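# Insert the pale stick to lock the wooden six-bar puzzle

## Task

Push the pale stick into the square opening of the wooden burr puzzle until both of its ends protrude equally and all six bars are locked together. Then release it so the puzzle rests either directly on the table top or on a flat loose object lying on the table, without contacting any fixture attached to the table. Finally, neither gripper may be touching the puzzle or any other movable object.

## Robot and tools

Robot and frame. Two arms, left_arm and right_arm, are mounted on opposite sides of the table, with left_arm's base on the +y side. The names do not match image sides. All poses use one scene frame: origin at the table's centre, +z up, table surface at z = 0.020 m. Positions are in metres and orientations are quaternions ordered w, x, y, z. On each gripper the fingers extend along its own +x axis and close along its y axis. The reported end_effector_position is the midpoint between the finger pads, about 3 to 4 cm short of the fingertips. Reported hand positions can be a little wrong, mostly when the arm is stretched far.

The shared row format. Every motion command is built from rows of 16 numbers: left x, y, z, qw, qx, qy, qz, opening, followed by the same eight for the right arm. Send all 16 even if only one arm should move. x, y, z and the quaternion are an absolute target pose in the scene frame, not an offset. Opening runs from -1 to +1. +1 is fully open (0.088 m). Empty fingers close at about -0.80, and values below that down to -1 do not close them further. Going from fully open to closed takes at least about 0.5 s.

execute_actions(actions). actions is a list of actions. Each action is a table of up to 15 rows, each row lasting one control step of 1/30 s. If the table is shorter, its final row repeats until 15 steps (0.5 s) are used. An empty list only returns the current state and images. An action is rejected for both arms if any target lies more than 0.6 m from that gripper's current position along any of the gripper's own axes. If any action is malformed, or the first one fails that check against the last reported state, the call does nothing. To hold an orientation, repeat the same quaternion in every row rather than copying the drifted one from the result.

move(target, speed, blocking). target is one 16-number row of absolute poses plus openings. The openings are applied when the move begins. Each gripper travels in a straight line and turns the shorter way, and both arms finish together. speed is the path's top speed in m/s, from 0.002 to 0.5, default 0.25. Rotation is capped at twice that value in rad/s. A path lasts 0.5 to 10 s and is cut off at 10 s. Paths ignore obstacles and the other arm. Grippers lag, can wander, and can exceed the speed, especially near full extension. Faster contact hits harder, and aiming beyond a contact point presses harder. The result adds a move: line with the ending (done, off_target, moving, held, fault) and any limits. limits=paced means the sent pose was clipped. limits=held means checks blocked some steps, after which the arm may speed up sharply. If only one arm is named, the other finished at rest. Distances to each pose are also reported. With blocking=false you get a result after 0.5 s while motion continues. Other moves and actions are refused until the move's end is shown, so call wait or stop first.

wait(seconds). seconds is 0 to 10. Arms keep their last command, and a running move continues. The call returns early if that move ends.

stop(). Brakes a running move to rest. Braking needs space, more at speed. The fingers keep moving.

zoom_image(camera, region). camera is cam_high, cam_low, cam_left_wrist or cam_right_wrist. region is [x0, y0, x1, y1] in pixels of that camera's latest image, with the origin at the top-left, and at most 504 x 504. Every camera image is 896x504 and arrives in that camera order.

finished_scene(scene). Pass the current scene's number. It ends the scene permanently once the last command has been held, and it reports success. Answering without any tool call ends everything.

Controller behaviour. At each step the commanded pose is limited to within 70 mm and 16 degrees of the measured pose, and damped inverse kinematics drives toward it, putting position ahead of orientation. Far targets can take several actions, and after an action the arm only reaches the last clipped pose. Joint friction can leave the gripper short or slightly tilted, and tiny moves may not happen. Check the result after each move and correct any tilt. To keep an arm still, resend its full pose from the last result before it stopped, along with the opening you want. An arm blocked by an object keeps pushing until it gets a new command. The robot holds your last command while you think.

Reading results. The state line gives each gripper's position, quaternion and linear and angular velocity. Hand target lines show the pose the controller is currently steering toward. A pose unreachable line means the clearance check altered or blocked what was sent to the named arm. grip_measured is the finger opening on the command scale, and the last value in Joint positions is that opening in metres. Readings carry a fixed per-arm error of up to about 1 mm. When squeezing something hard they read up to about 3 mm (0.061) narrower than the actual gap. For a firm grasp, command about 0.07 below grip_measured, and less than that for a lighter hold. Parts narrower than about 3 mm get proportionally less force. Pad force tops out around 34 to 49 N. grip_effort_n is the motor's reported effort in newtons: negative closes, positive opens. It saturates near 83 N, stays nonzero at rest because of friction, has a per-arm offset and some noise, and shows n/a when no value exists.

Limits and hazards. Joint ranges (rad): waist -3.054 to 3.054, shoulder 0.000 to 3.142, elbow 0.000 to 2.356, wrist pitch -1.571 to 1.571, wrist yaw -1.571 to 1.571, wrist roll -3.142 to 3.142. Load limits (N m): waist 16.6, shoulder 20.6, elbow 20.5, wrist pitch 5.42, wrist yaw 5.4, wrist roll 5.07, with held weight included. Hitting a load limit halts that arm for 10 s and drops the rest of the call. Holding loads heats the motors: a MOTOR HOT warning appears from 50 °C. At 95 °C an OVER-TEMPERATURE FAULT holds the arm, and if it has not cooled within 30 to 60 s the arm loses power and goes limp. Keep the arms from striking or pressing on each other, since that ends the scene. Loose objects may occasionally be nudged by outside pushes. Avoid knocking anything off the table, dropping parts, slamming, and shoving hard.

Each tool is called after "Call:" in YAML: its name, and indented under it one key for each argument.

## Session

I'll start by looking at the scene's current state.

Call:
execute_actions:
  actions: []

Scene clock: 0.00 s.
left_arm: end_effector_position=(-0.1438, +0.3009, +0.1809) grip_measured=+1.000 grip_effort_n=n/a end_effector_quat_wxyz=(-0.198, +0.441, -0.692, -0.537) end_effector_velocity=(+0.001, +0.002, -0.002) end_effector_angular_velocity=(+0.007, -0.006, +0.003) | right_arm: end_effector_position=(+0.0070, -0.2403, +0.2955) grip_measured=+1.000 grip_effort_n=n/a end_effector_quat_wxyz=(-0.210, +0.861, +0.390, -0.251) end_effector_velocity=(-0.001, -0.000, -0.001) end_effector_angular_velocity=(-0.004, +0.004, +0.007)
Joint positions: left_arm=[-0.654  0.62   0.538 -0.785  0.198  2.346  0.088] | right_arm=[ 0.88   1.594  1.253 -0.811  1.273 -1.388  0.088]
Joint velocities: left_arm=[-0.007 -0.002 -0.002 -0.007 -0.007 -0.007  0.   ] | right_arm=[ 0.002 -0.002 -0.002  0.007 -0.007 -0.007  0.   ]
Heat: left arm: hottest waist 24 °C (+0.0 °C/min); right arm: hottest elbow 26 °C (+0.0 °C/min).
Hand target (left_arm): -0.144, +0.301, +0.181; +0.198, -0.441, +0.692, +0.537
Hand target (right_arm): +0.007, -0.240, +0.296; -0.210, +0.861, +0.390, -0.251

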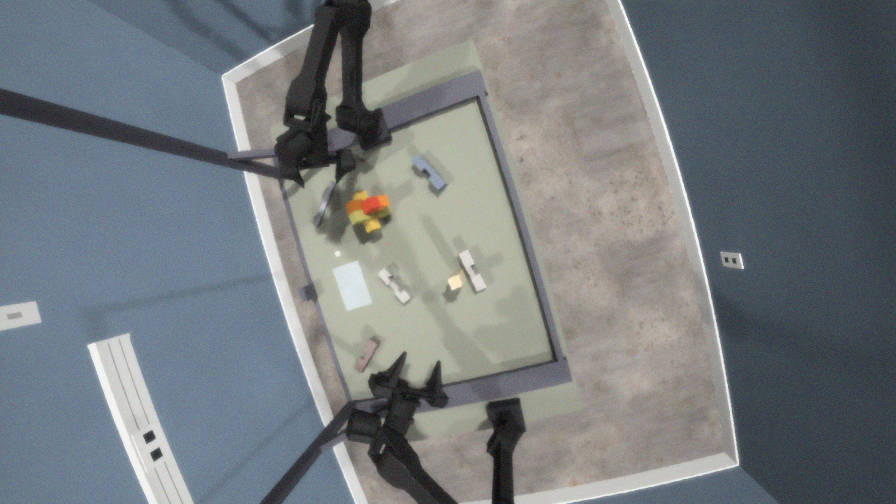

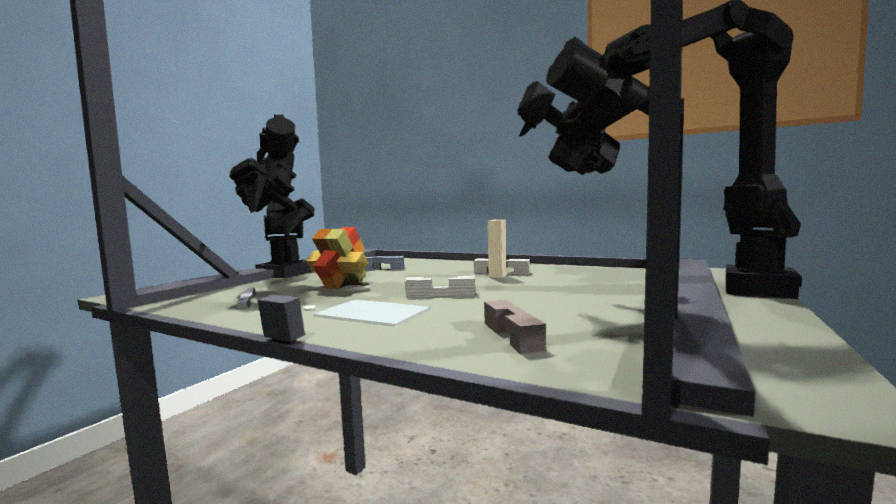

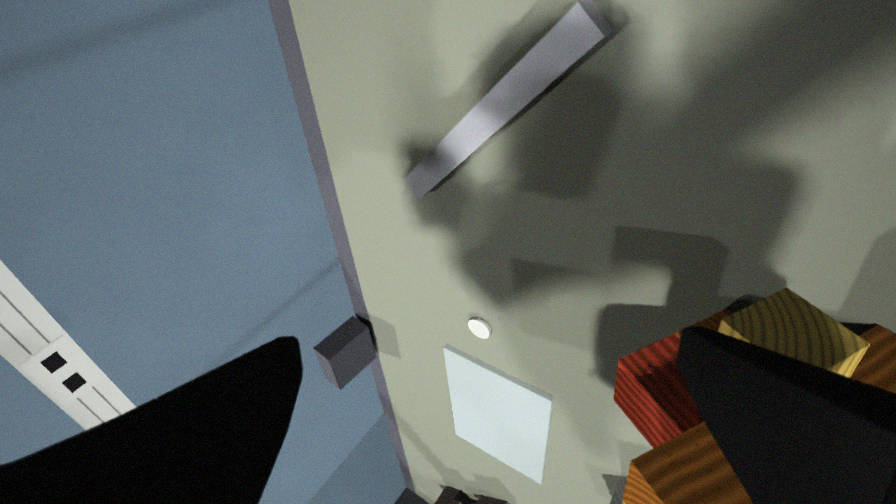

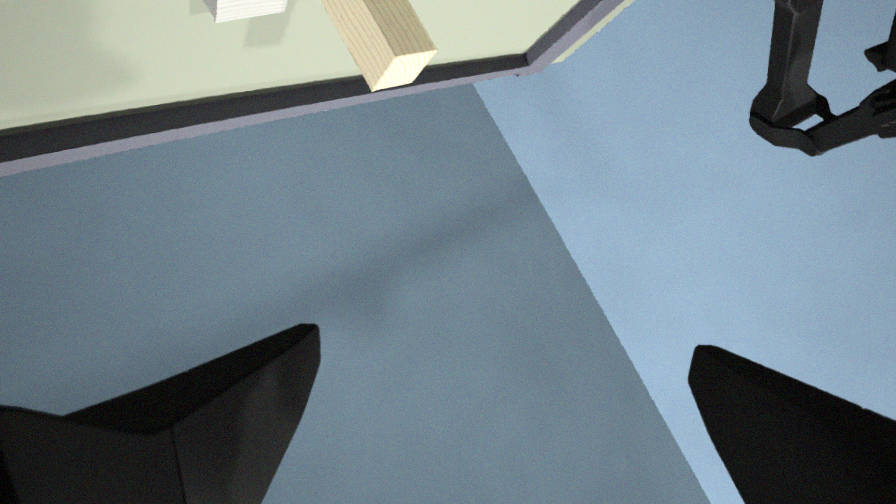

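Call:
zoom_image:
  camera: "cam_high"
  region: [290, 130, 530, 330]

Call:
zoom_image:
  camera: "cam_low"
  region: [280, 200, 440, 310]

Region (290, 130, 530, 330) of cam_high's 896x504 image, scaled by 2.100, with more detail than that image has.

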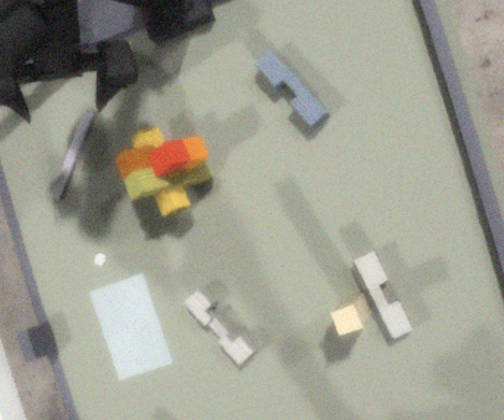

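Region (280, 200, 440, 310) of cam_low's 896x504 image, scaled by 3.150, with more detail than that image has; it fills the top 346 rows of this view, and the rest is white.

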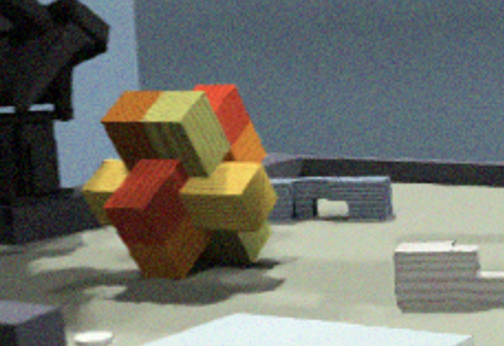

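Call:
move:
  target: [-0.07, 0.25, 0.24, 0.5, 0.5, 0.5, -0.5, 1.0, 0.12, -0.30, 0.22, 0.6533, -0.2706, 0.2706, 0.6533, 1.0]
  speed: 0.4

Scene clock: 90.77 s.
left_arm: end_effector_position=(-0.0693, +0.2525, +0.2407) grip_measured=+1.000 grip_effort_n=-1.6 end_effector_quat_wxyz=(+0.496, +0.503, +0.498, -0.503) end_effector_velocity=(+0.004, +0.001, -0.000) end_effector_angular_velocity=(-0.000, -0.023, +0.024) | right_arm: end_effector_position=(+0.1198, -0.2980, +0.2245) grip_measured=+1.000 grip_effort_n=-0.7 end_effector_quat_wxyz=(+0.655, -0.270, +0.269, +0.653) end_effector_velocity=(+0.002, -0.005, -0.005) end_effector_angular_velocity=(-0.022, +0.007, -0.007)
Joint positions: left_arm=[-0.349  1.307  1.275 -1.54   0.003 -0.312  0.088] | right_arm=[ 0.209  0.935  0.722 -0.574  0.104  0.101  0.088]
Joint velocities: left_arm=[ 0.002 -0.002 -0.002 -0.007 -0.022 -0.022  0.   ] | right_arm=[-0.007 -0.007 -0.007 -0.022 -0.007  0.007  0.   ]
Heat: left arm: hottest elbow 33 °C (+4.0 °C/min); right arm: hottest elbow 31 °C (+2.0 °C/min).
Hand target (left_arm): -0.070, +0.250, +0.241; +0.496, +0.501, +0.502, -0.501
Hand target (right_arm): +0.120, -0.300, +0.220; +0.653, -0.270, +0.274, +0.653
Off the commanded pose (left_arm): 0.003 m, 1 deg.
Off the commanded pose (right_arm): 0.005 m, 0 deg.
move: done

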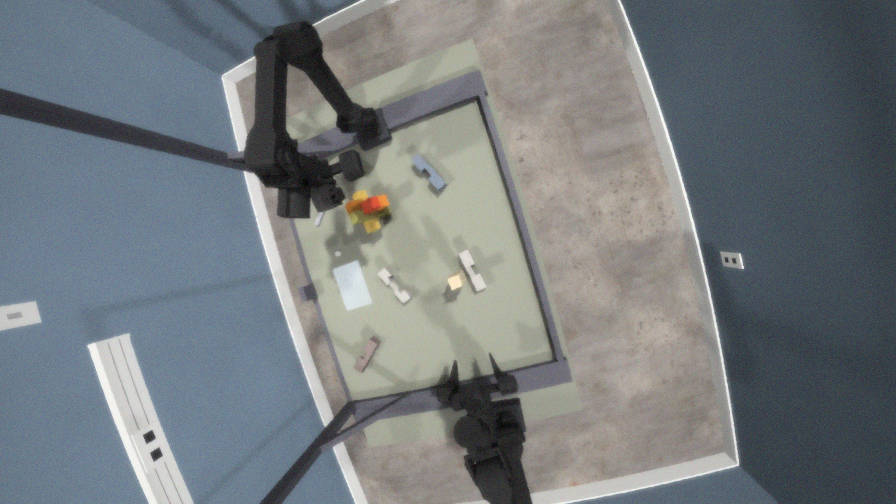

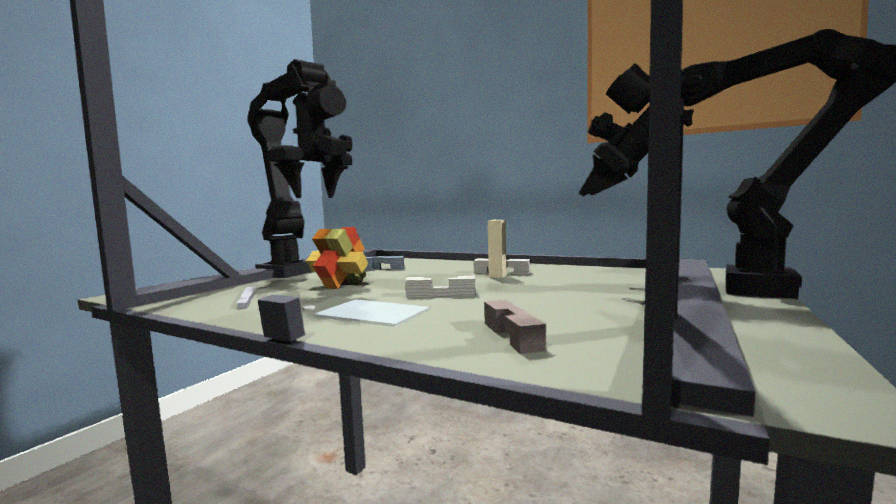

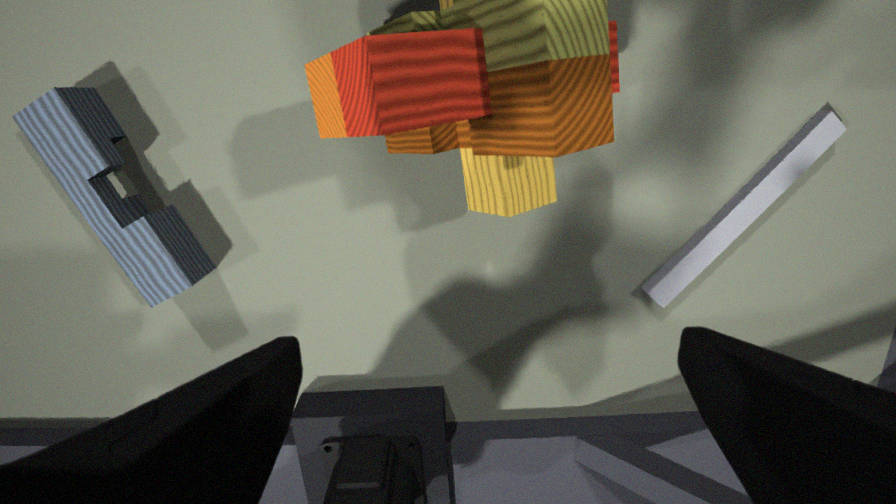

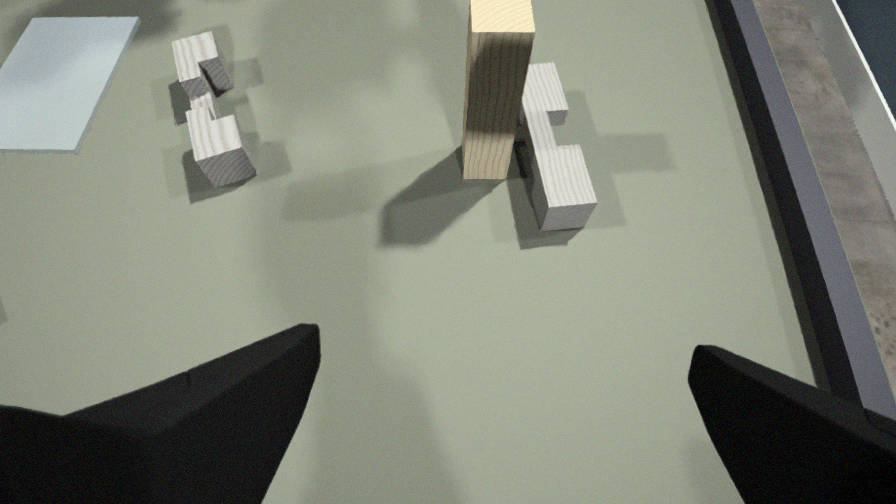

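Call:
zoom_image:
  camera: "cam_left_wrist"
  region: [280, 0, 660, 240]

Call:
zoom_image:
  camera: "cam_right_wrist"
  region: [380, 0, 660, 250]

Region (280, 0, 660, 240) of cam_left_wrist's 896x504 image, scaled by 1.326, with more detail than that image has; it fills the top 318 rows of this view, and the rest is white.

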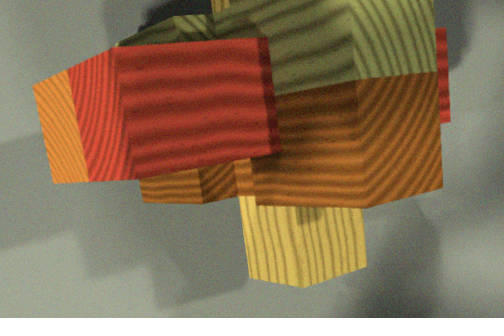

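Region (380, 0, 660, 250) of cam_right_wrist's 896x504 image, scaled by 1.800, with more detail than that image has; it fills the top 450 rows of this view, and the rest is white.

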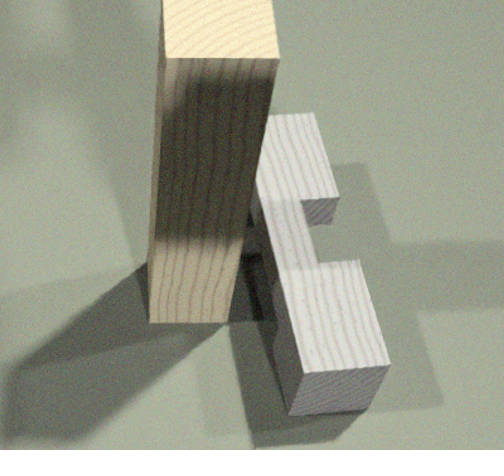

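Call:
zoom_image:
  camera: "cam_high"
  region: [410, 330, 570, 470]

Call:
zoom_image:
  camera: "cam_low"
  region: [230, 50, 410, 300]

Region (410, 330, 570, 470) of cam_high's 896x504 image, scaled by 3.150, with more detail than that image has; it fills the top 441 rows of this view, and the rest is white.

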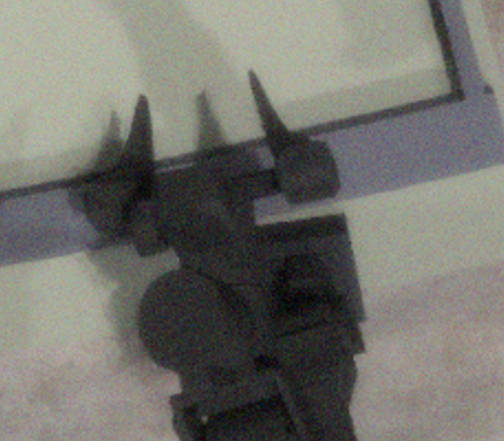

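Region (230, 50, 410, 300) of cam_low's 896x504 image, scaled by 2.016, with more detail than that image has; it fills the left 363 columns of this view, and the rest is white.

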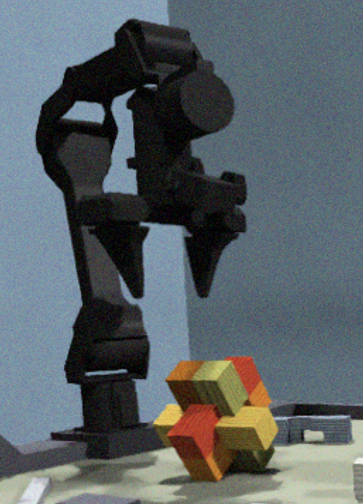

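Call:
move:
  target: [-0.153, 0.184, 0.19, 0.8804, -0.0259, 0.4711, 0.0485, 1.0, 0.135, -0.22, 0.22, 0.2127, -0.6744, -0.2127, 0.6744, 1.0]
  speed: 0.4

Scene clock: 213.50 s.
left_arm: end_effector_position=(-0.1501, +0.1855, +0.1919) grip_measured=+1.000 grip_effort_n=-1.6 end_effector_quat_wxyz=(+0.857, -0.052, +0.513, +0.002) end_effector_velocity=(-0.000, -0.001, +0.000) end_effector_angular_velocity=(-0.021, +0.001, +0.015) | right_arm: end_effector_position=(+0.1329, -0.2223, +0.2195) grip_measured=+1.000 grip_effort_n=-1.2 end_effector_quat_wxyz=(+0.214, -0.671, -0.213, +0.677) end_effector_velocity=(-0.002, -0.004, -0.005) end_effector_angular_velocity=(-0.027, +0.013, +0.016)
Joint positions: left_arm=[-0.743  1.864  1.561 -1.571 -0.401 -2.43   0.088] | right_arm=[ 0.099  1.369  1.049 -0.638  0.012 -1.541  0.088]
Joint velocities: left_arm=[-0.002 -0.002 -0.002  0.007 -0.007 -0.022  0.   ] | right_arm=[-0.002  0.002 -0.002 -0.022 -0.022 -0.007  0.   ]
Heat: left arm: hottest elbow 35 °C (+1.0 °C/min); right arm: hottest elbow 32 °C (+1.0 °C/min).
Hand target (left_arm): -0.152, +0.184, +0.189; +0.859, -0.051, +0.510, +0.004
Hand target (right_arm): +0.135, -0.220, +0.220; -0.214, +0.674, +0.212, -0.674
Off the commanded pose (left_arm): 0.004 m, 8 deg.
Off the commanded pose (right_arm): 0.003 m, 0 deg.
joint sent to its limit (left arm) — the command would take joint 4 (wrist pitch) past its lower limit, so that joint was sent only as far as its limit.
move: off_target (left_arm)

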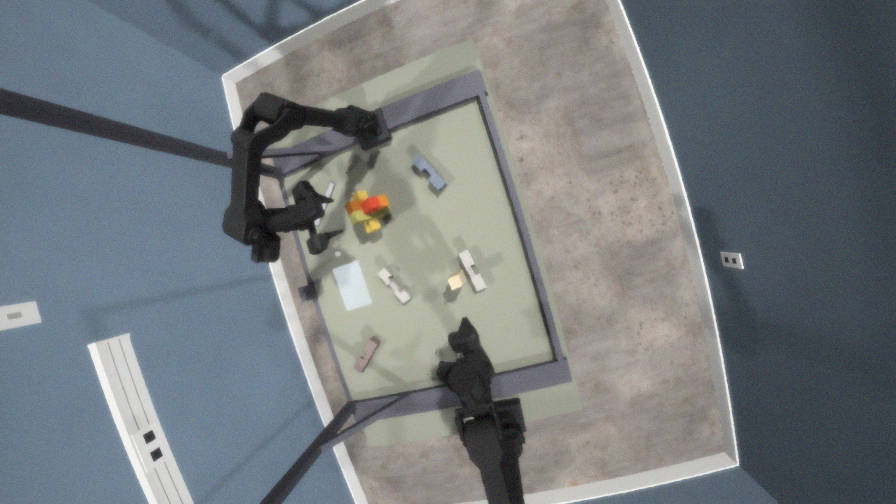

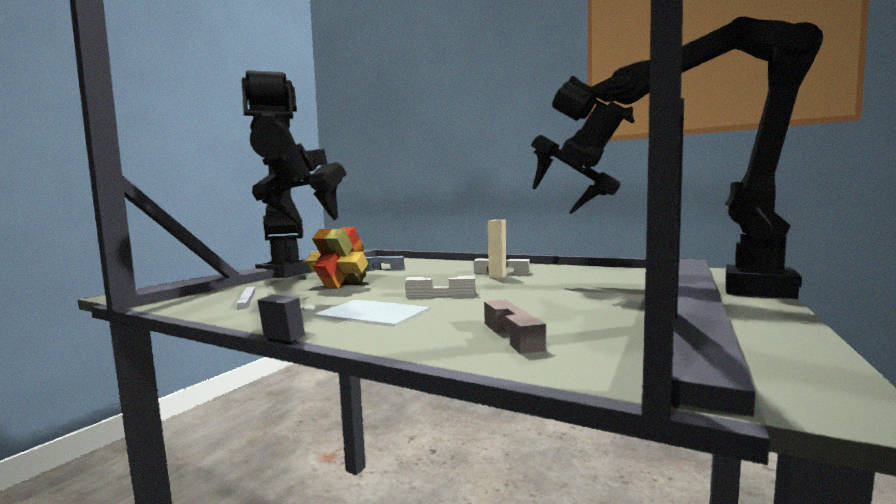

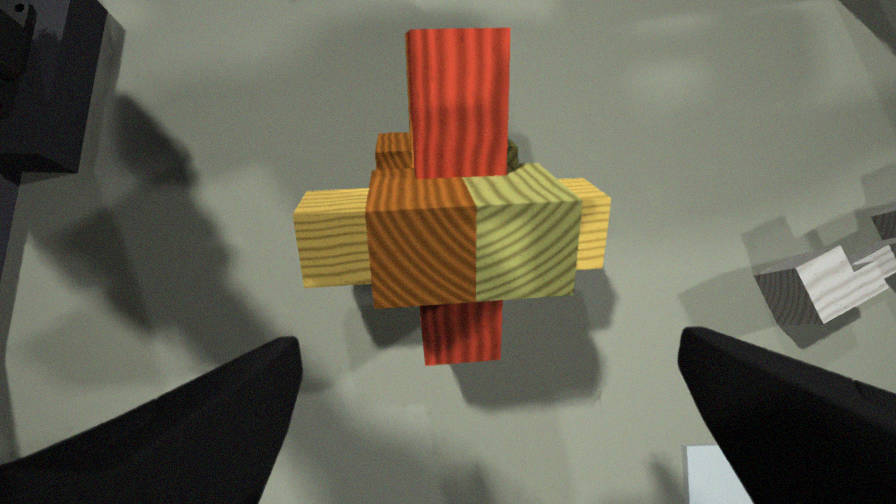

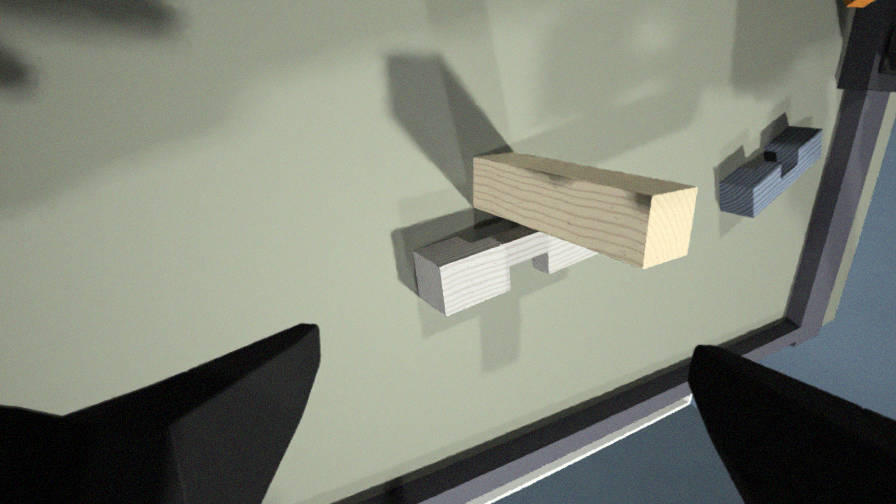

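Call:
move:
  target: [-0.129, 0.182, 0.163, 0.8804, -0.0259, 0.4711, 0.0485, 1.0, 0.137, -0.125, 0.205, -0.3664, -0.6168, -0.5752, 0.3930, 1.0]
  speed: 0.4

Scene clock: 256.83 s.
left_arm: end_effector_position=(-0.1313, +0.1815, +0.1688) grip_measured=+1.000 grip_effort_n=-1.6 end_effector_quat_wxyz=(+0.875, -0.035, +0.482, +0.044) end_effector_velocity=(+0.001, +0.001, +0.001) end_effector_angular_velocity=(+0.006, -0.010, -0.012) | right_arm: end_effector_position=(+0.1367, -0.1275, +0.2073) grip_measured=+1.000 grip_effort_n=-1.2 end_effector_quat_wxyz=(+0.362, +0.618, +0.577, -0.394) end_effector_velocity=(-0.004, -0.000, +0.003) end_effector_angular_velocity=(+0.001, +0.011, +0.032)
Joint positions: left_arm=[-0.685  1.93   1.527 -1.571 -0.405 -2.431  0.088] | right_arm=[ 0.092  1.853  1.58  -0.857  0.036 -3.049  0.088]
Joint velocities: left_arm=[-0.002 -0.002 -0.002 -0.007 -0.007  0.007  0.   ] | right_arm=[ 0.002 -0.002  0.007 -0.007 -0.022 -0.022  0.   ]
Heat: left arm: hottest elbow 35 °C (+0.0 °C/min); right arm: hottest elbow 35 °C (+4.0 °C/min).
Hand target (left_arm): -0.129, +0.183, +0.163; +0.880, -0.026, +0.473, +0.048
Hand target (right_arm): +0.137, -0.125, +0.205; +0.366, +0.617, +0.575, -0.393
Off the commanded pose (left_arm): 0.006 m, 2 deg.
Off the commanded pose (right_arm): 0.003 m, 1 deg.
joint sent to its limit (left arm) — the command would take joint 4 (wrist pitch) past its lower limit, so that joint was sent only as far as its limit.
move: done

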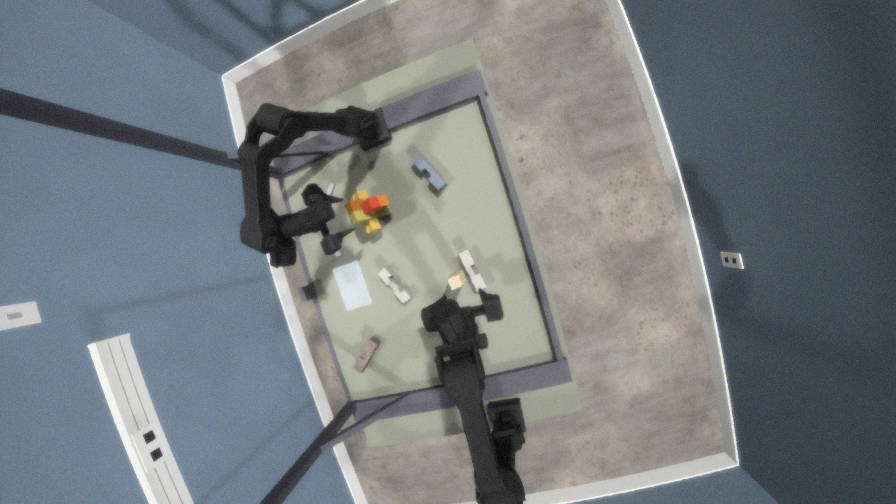

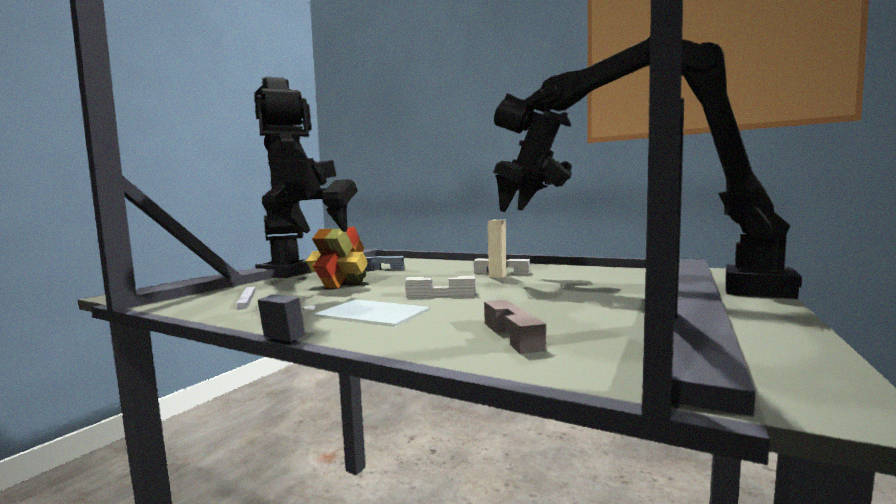

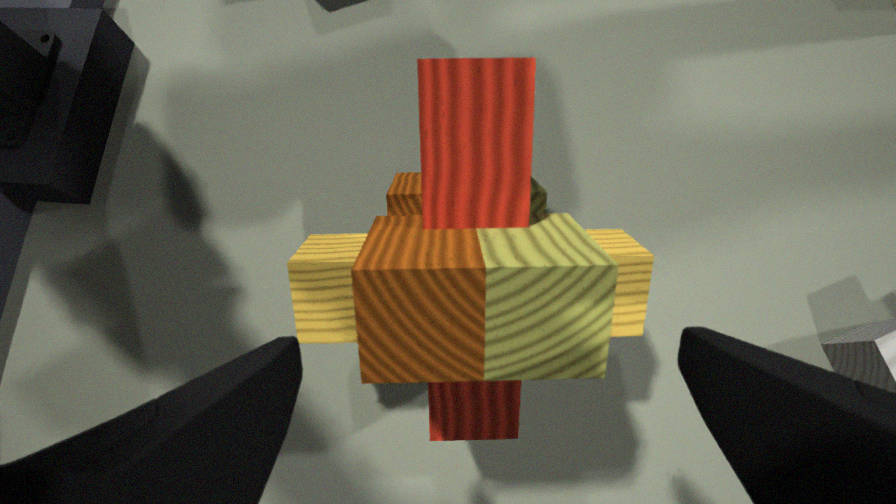

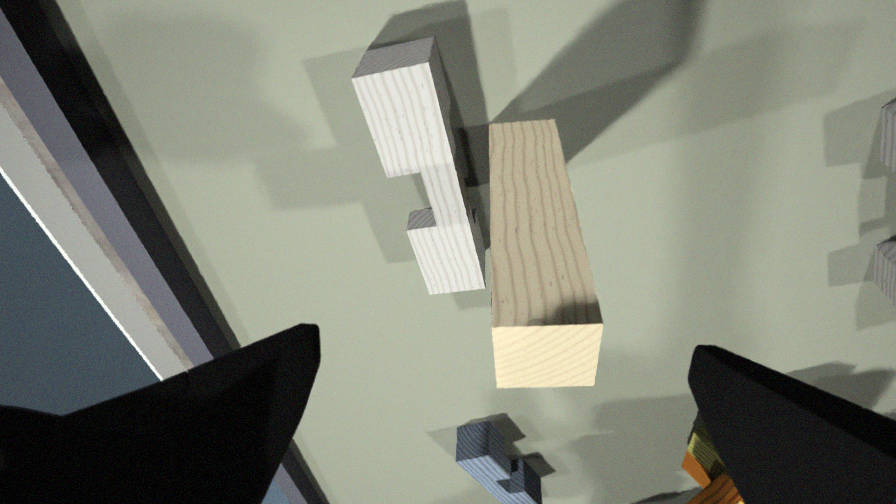

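Call:
move:
  target: [-0.107, 0.184, 0.134, 0.8804, -0.0259, 0.4711, 0.0485, 1.0, 0.1235, -0.095, 0.149, -0.3664, -0.6168, -0.5752, 0.3930, 1.0]
  speed: 0.08

Scene clock: 287.87 s.
left_arm: end_effector_position=(-0.1089, +0.1837, +0.1325) grip_measured=+1.000 grip_effort_n=-1.6 end_effector_quat_wxyz=(+0.880, -0.025, +0.471, +0.051) end_effector_velocity=(+0.001, +0.001, +0.001) end_effector_angular_velocity=(-0.010, -0.011, +0.013) | right_arm: end_effector_position=(+0.1234, -0.0938, +0.1573) grip_measured=+1.000 grip_effort_n=-1.2 end_effector_quat_wxyz=(+0.360, +0.618, +0.581, -0.389) end_effector_velocity=(+0.002, -0.001, +0.001) end_effector_angular_velocity=(-0.003, +0.010, -0.011)
Joint positions: left_arm=[-0.635  1.93   1.369 -1.428 -0.426 -2.385  0.088] | right_arm=[ 0.122  1.999  1.576 -0.696  0.048 -3.028  0.088]
Joint velocities: left_arm=[-0.002 -0.002 -0.002 -0.007 -0.007 -0.022  0.   ] | right_arm=[-0.007 -0.002  0.002 -0.007 -0.007  0.007  0.   ]
Heat: left arm: hottest elbow 32 °C (-3.0 °C/min); right arm: hottest elbow 36 °C (+2.0 °C/min).
Hand target (left_arm): -0.107, +0.185, +0.134; +0.880, -0.026, +0.471, +0.049
Hand target (right_arm): +0.124, -0.095, +0.149; +0.366, +0.617, +0.575, -0.393
Off the commanded pose (left_arm): 0.002 m, 0 deg.
Off the commanded pose (right_arm): 0.008 m, 1 deg.
move: done

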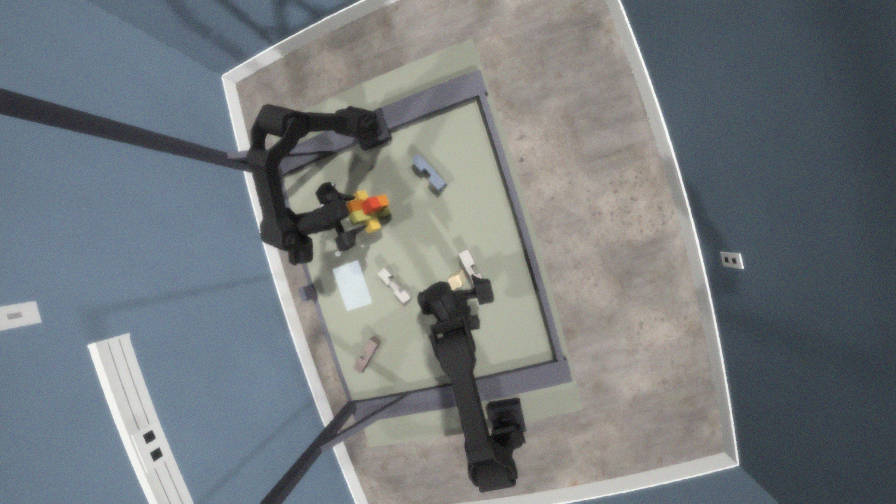

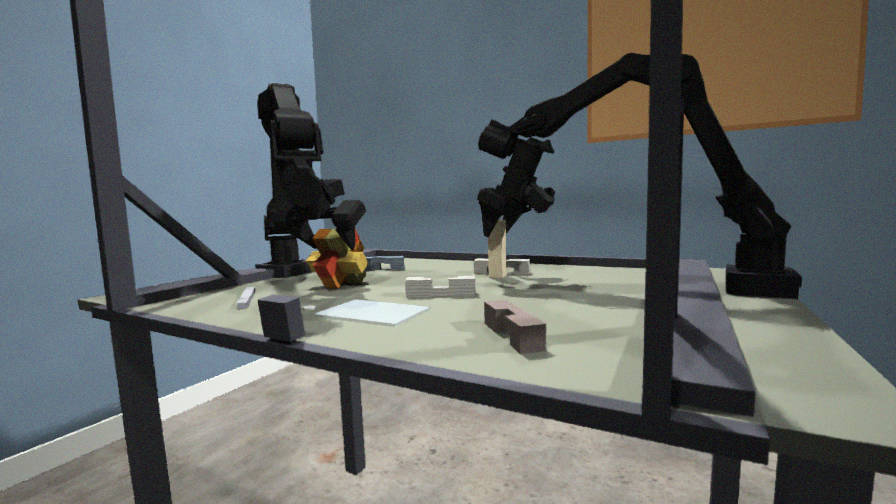

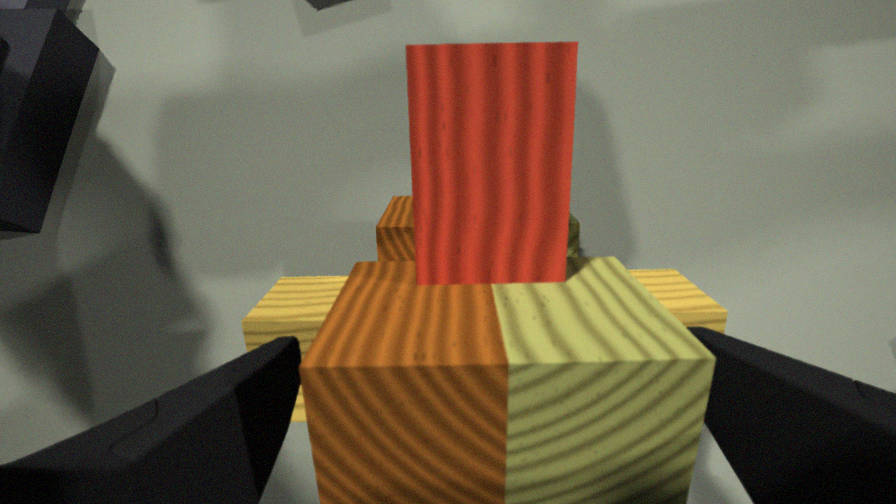

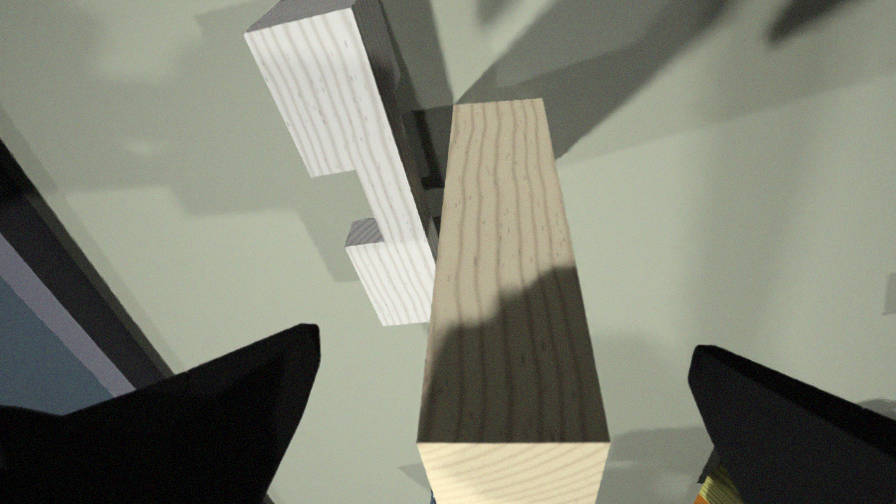

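Call:
zoom_image:
  camera: "cam_low"
  region: [440, 150, 600, 290]

Call:
zoom_image:
  camera: "cam_low"
  region: [260, 170, 420, 300]

Region (440, 150, 600, 290) of cam_low's 896x504 image, scaled by 3.150, with more detail than that image has; it fills the top 441 rows of this view, and the rest is white.

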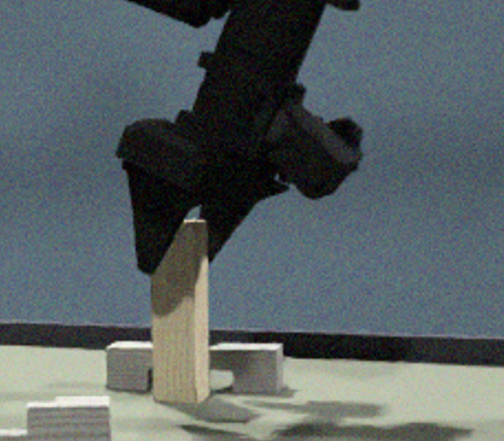

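Region (260, 170, 420, 300) of cam_low's 896x504 image, scaled by 3.150, with more detail than that image has; it fills the top 410 rows of this view, and the rest is white.

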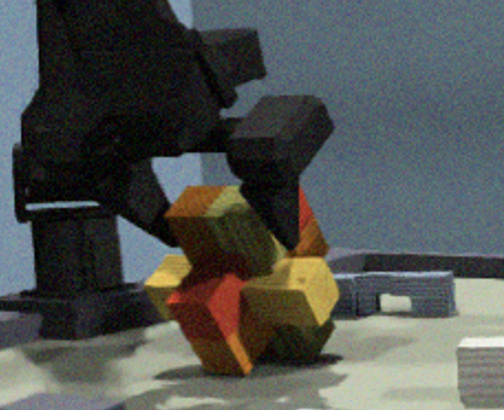

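Call:
move:
  target: [-0.107, 0.184, 0.134, 0.8804, -0.0259, 0.4711, 0.0485, 0.52, 0.1235, -0.094, 0.137, -0.3664, -0.6168, -0.5752, 0.3930, 0.2]
  speed: 0.05

Scene clock: 299.27 s.
left_arm: end_effector_position=(-0.1089, +0.1836, +0.1325) grip_measured=+0.523 grip_effort_n=-16.0 end_effector_quat_wxyz=(+0.880, -0.025, +0.471, +0.051) end_effector_velocity=(+0.001, +0.001, +0.002) end_effector_angular_velocity=(-0.014, -0.008, +0.013) | right_arm: end_effector_position=(+0.1233, -0.0911, +0.1476) grip_measured=+0.202 grip_effort_n=-14.7 end_effector_quat_wxyz=(+0.358, +0.619, +0.582, -0.387) end_effector_velocity=(-0.000, +0.004, +0.002) end_effector_angular_velocity=(+0.021, -0.002, +0.020)
Joint positions: left_arm=[-0.635  1.93   1.369 -1.428 -0.427 -2.385  0.065] | right_arm=[ 0.122  2.013  1.554 -0.654  0.048 -3.028  0.049]
Joint velocities: left_arm=[-0.002 -0.007 -0.002 -0.007 -0.007 -0.022  0.   ] | right_arm=[-0.002 -0.002 -0.002  0.022 -0.007 -0.022 -0.   ]
Heat: left arm: hottest elbow 32 °C (-3.0 °C/min); right arm: hottest elbow 35 °C (+1.0 °C/min).
Hand target (left_arm): -0.107, +0.184, +0.134; +0.880, -0.026, +0.471, +0.049
Hand target (right_arm): +0.124, -0.094, +0.137; +0.366, +0.617, +0.575, -0.393
Off the commanded pose (left_arm): 0.002 m, 0 deg.
Off the commanded pose (right_arm): 0.011 m, 1 deg.
move: off_target (right_arm)

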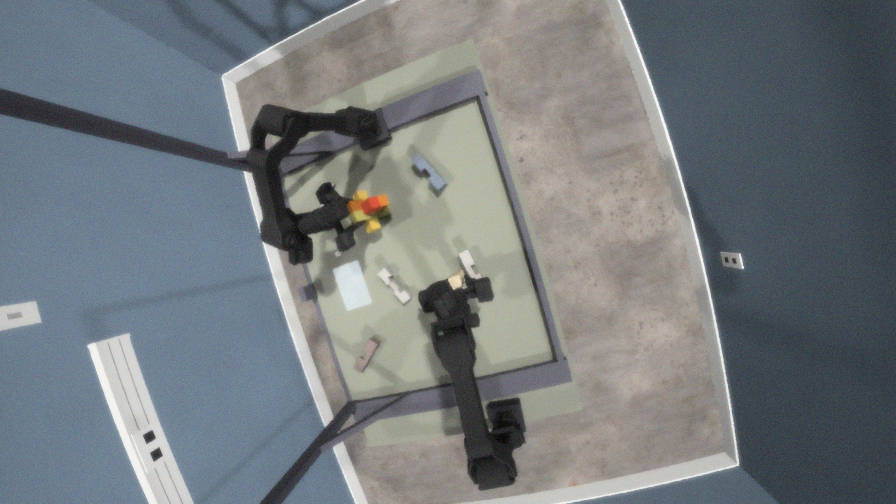

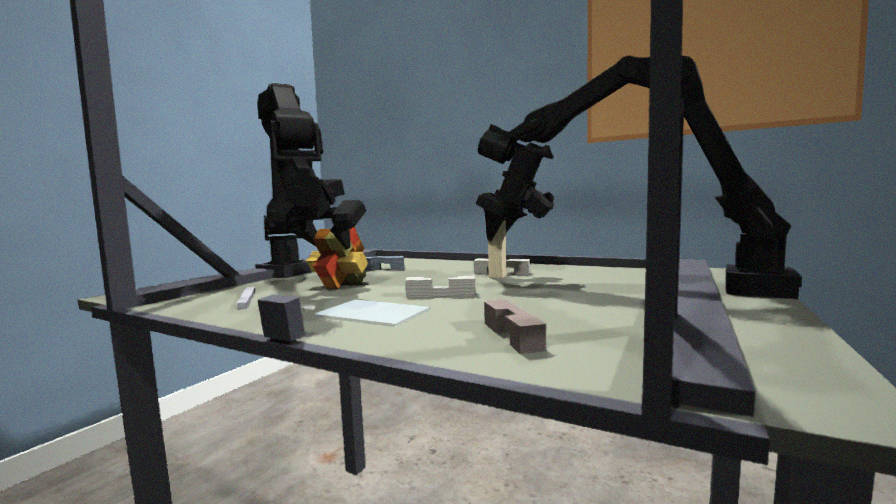

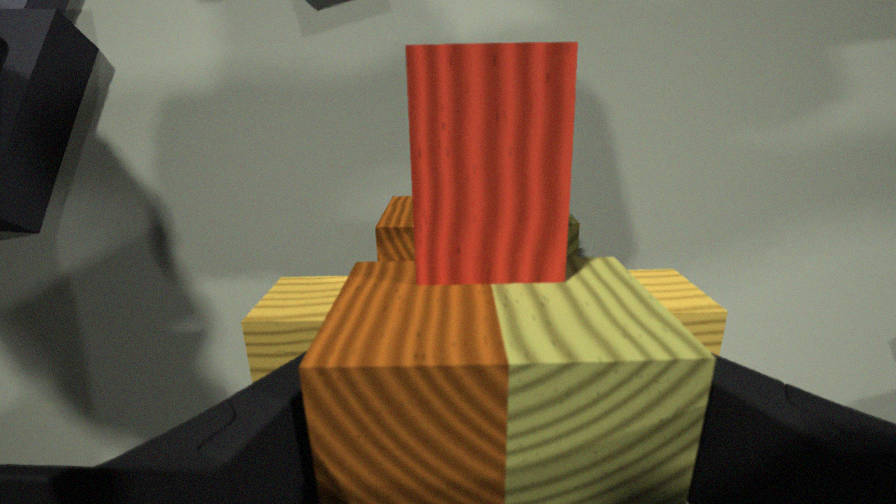

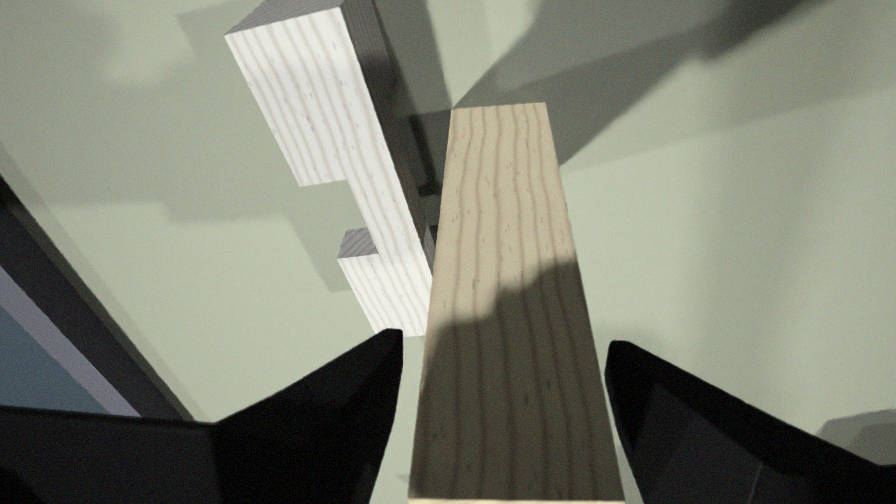

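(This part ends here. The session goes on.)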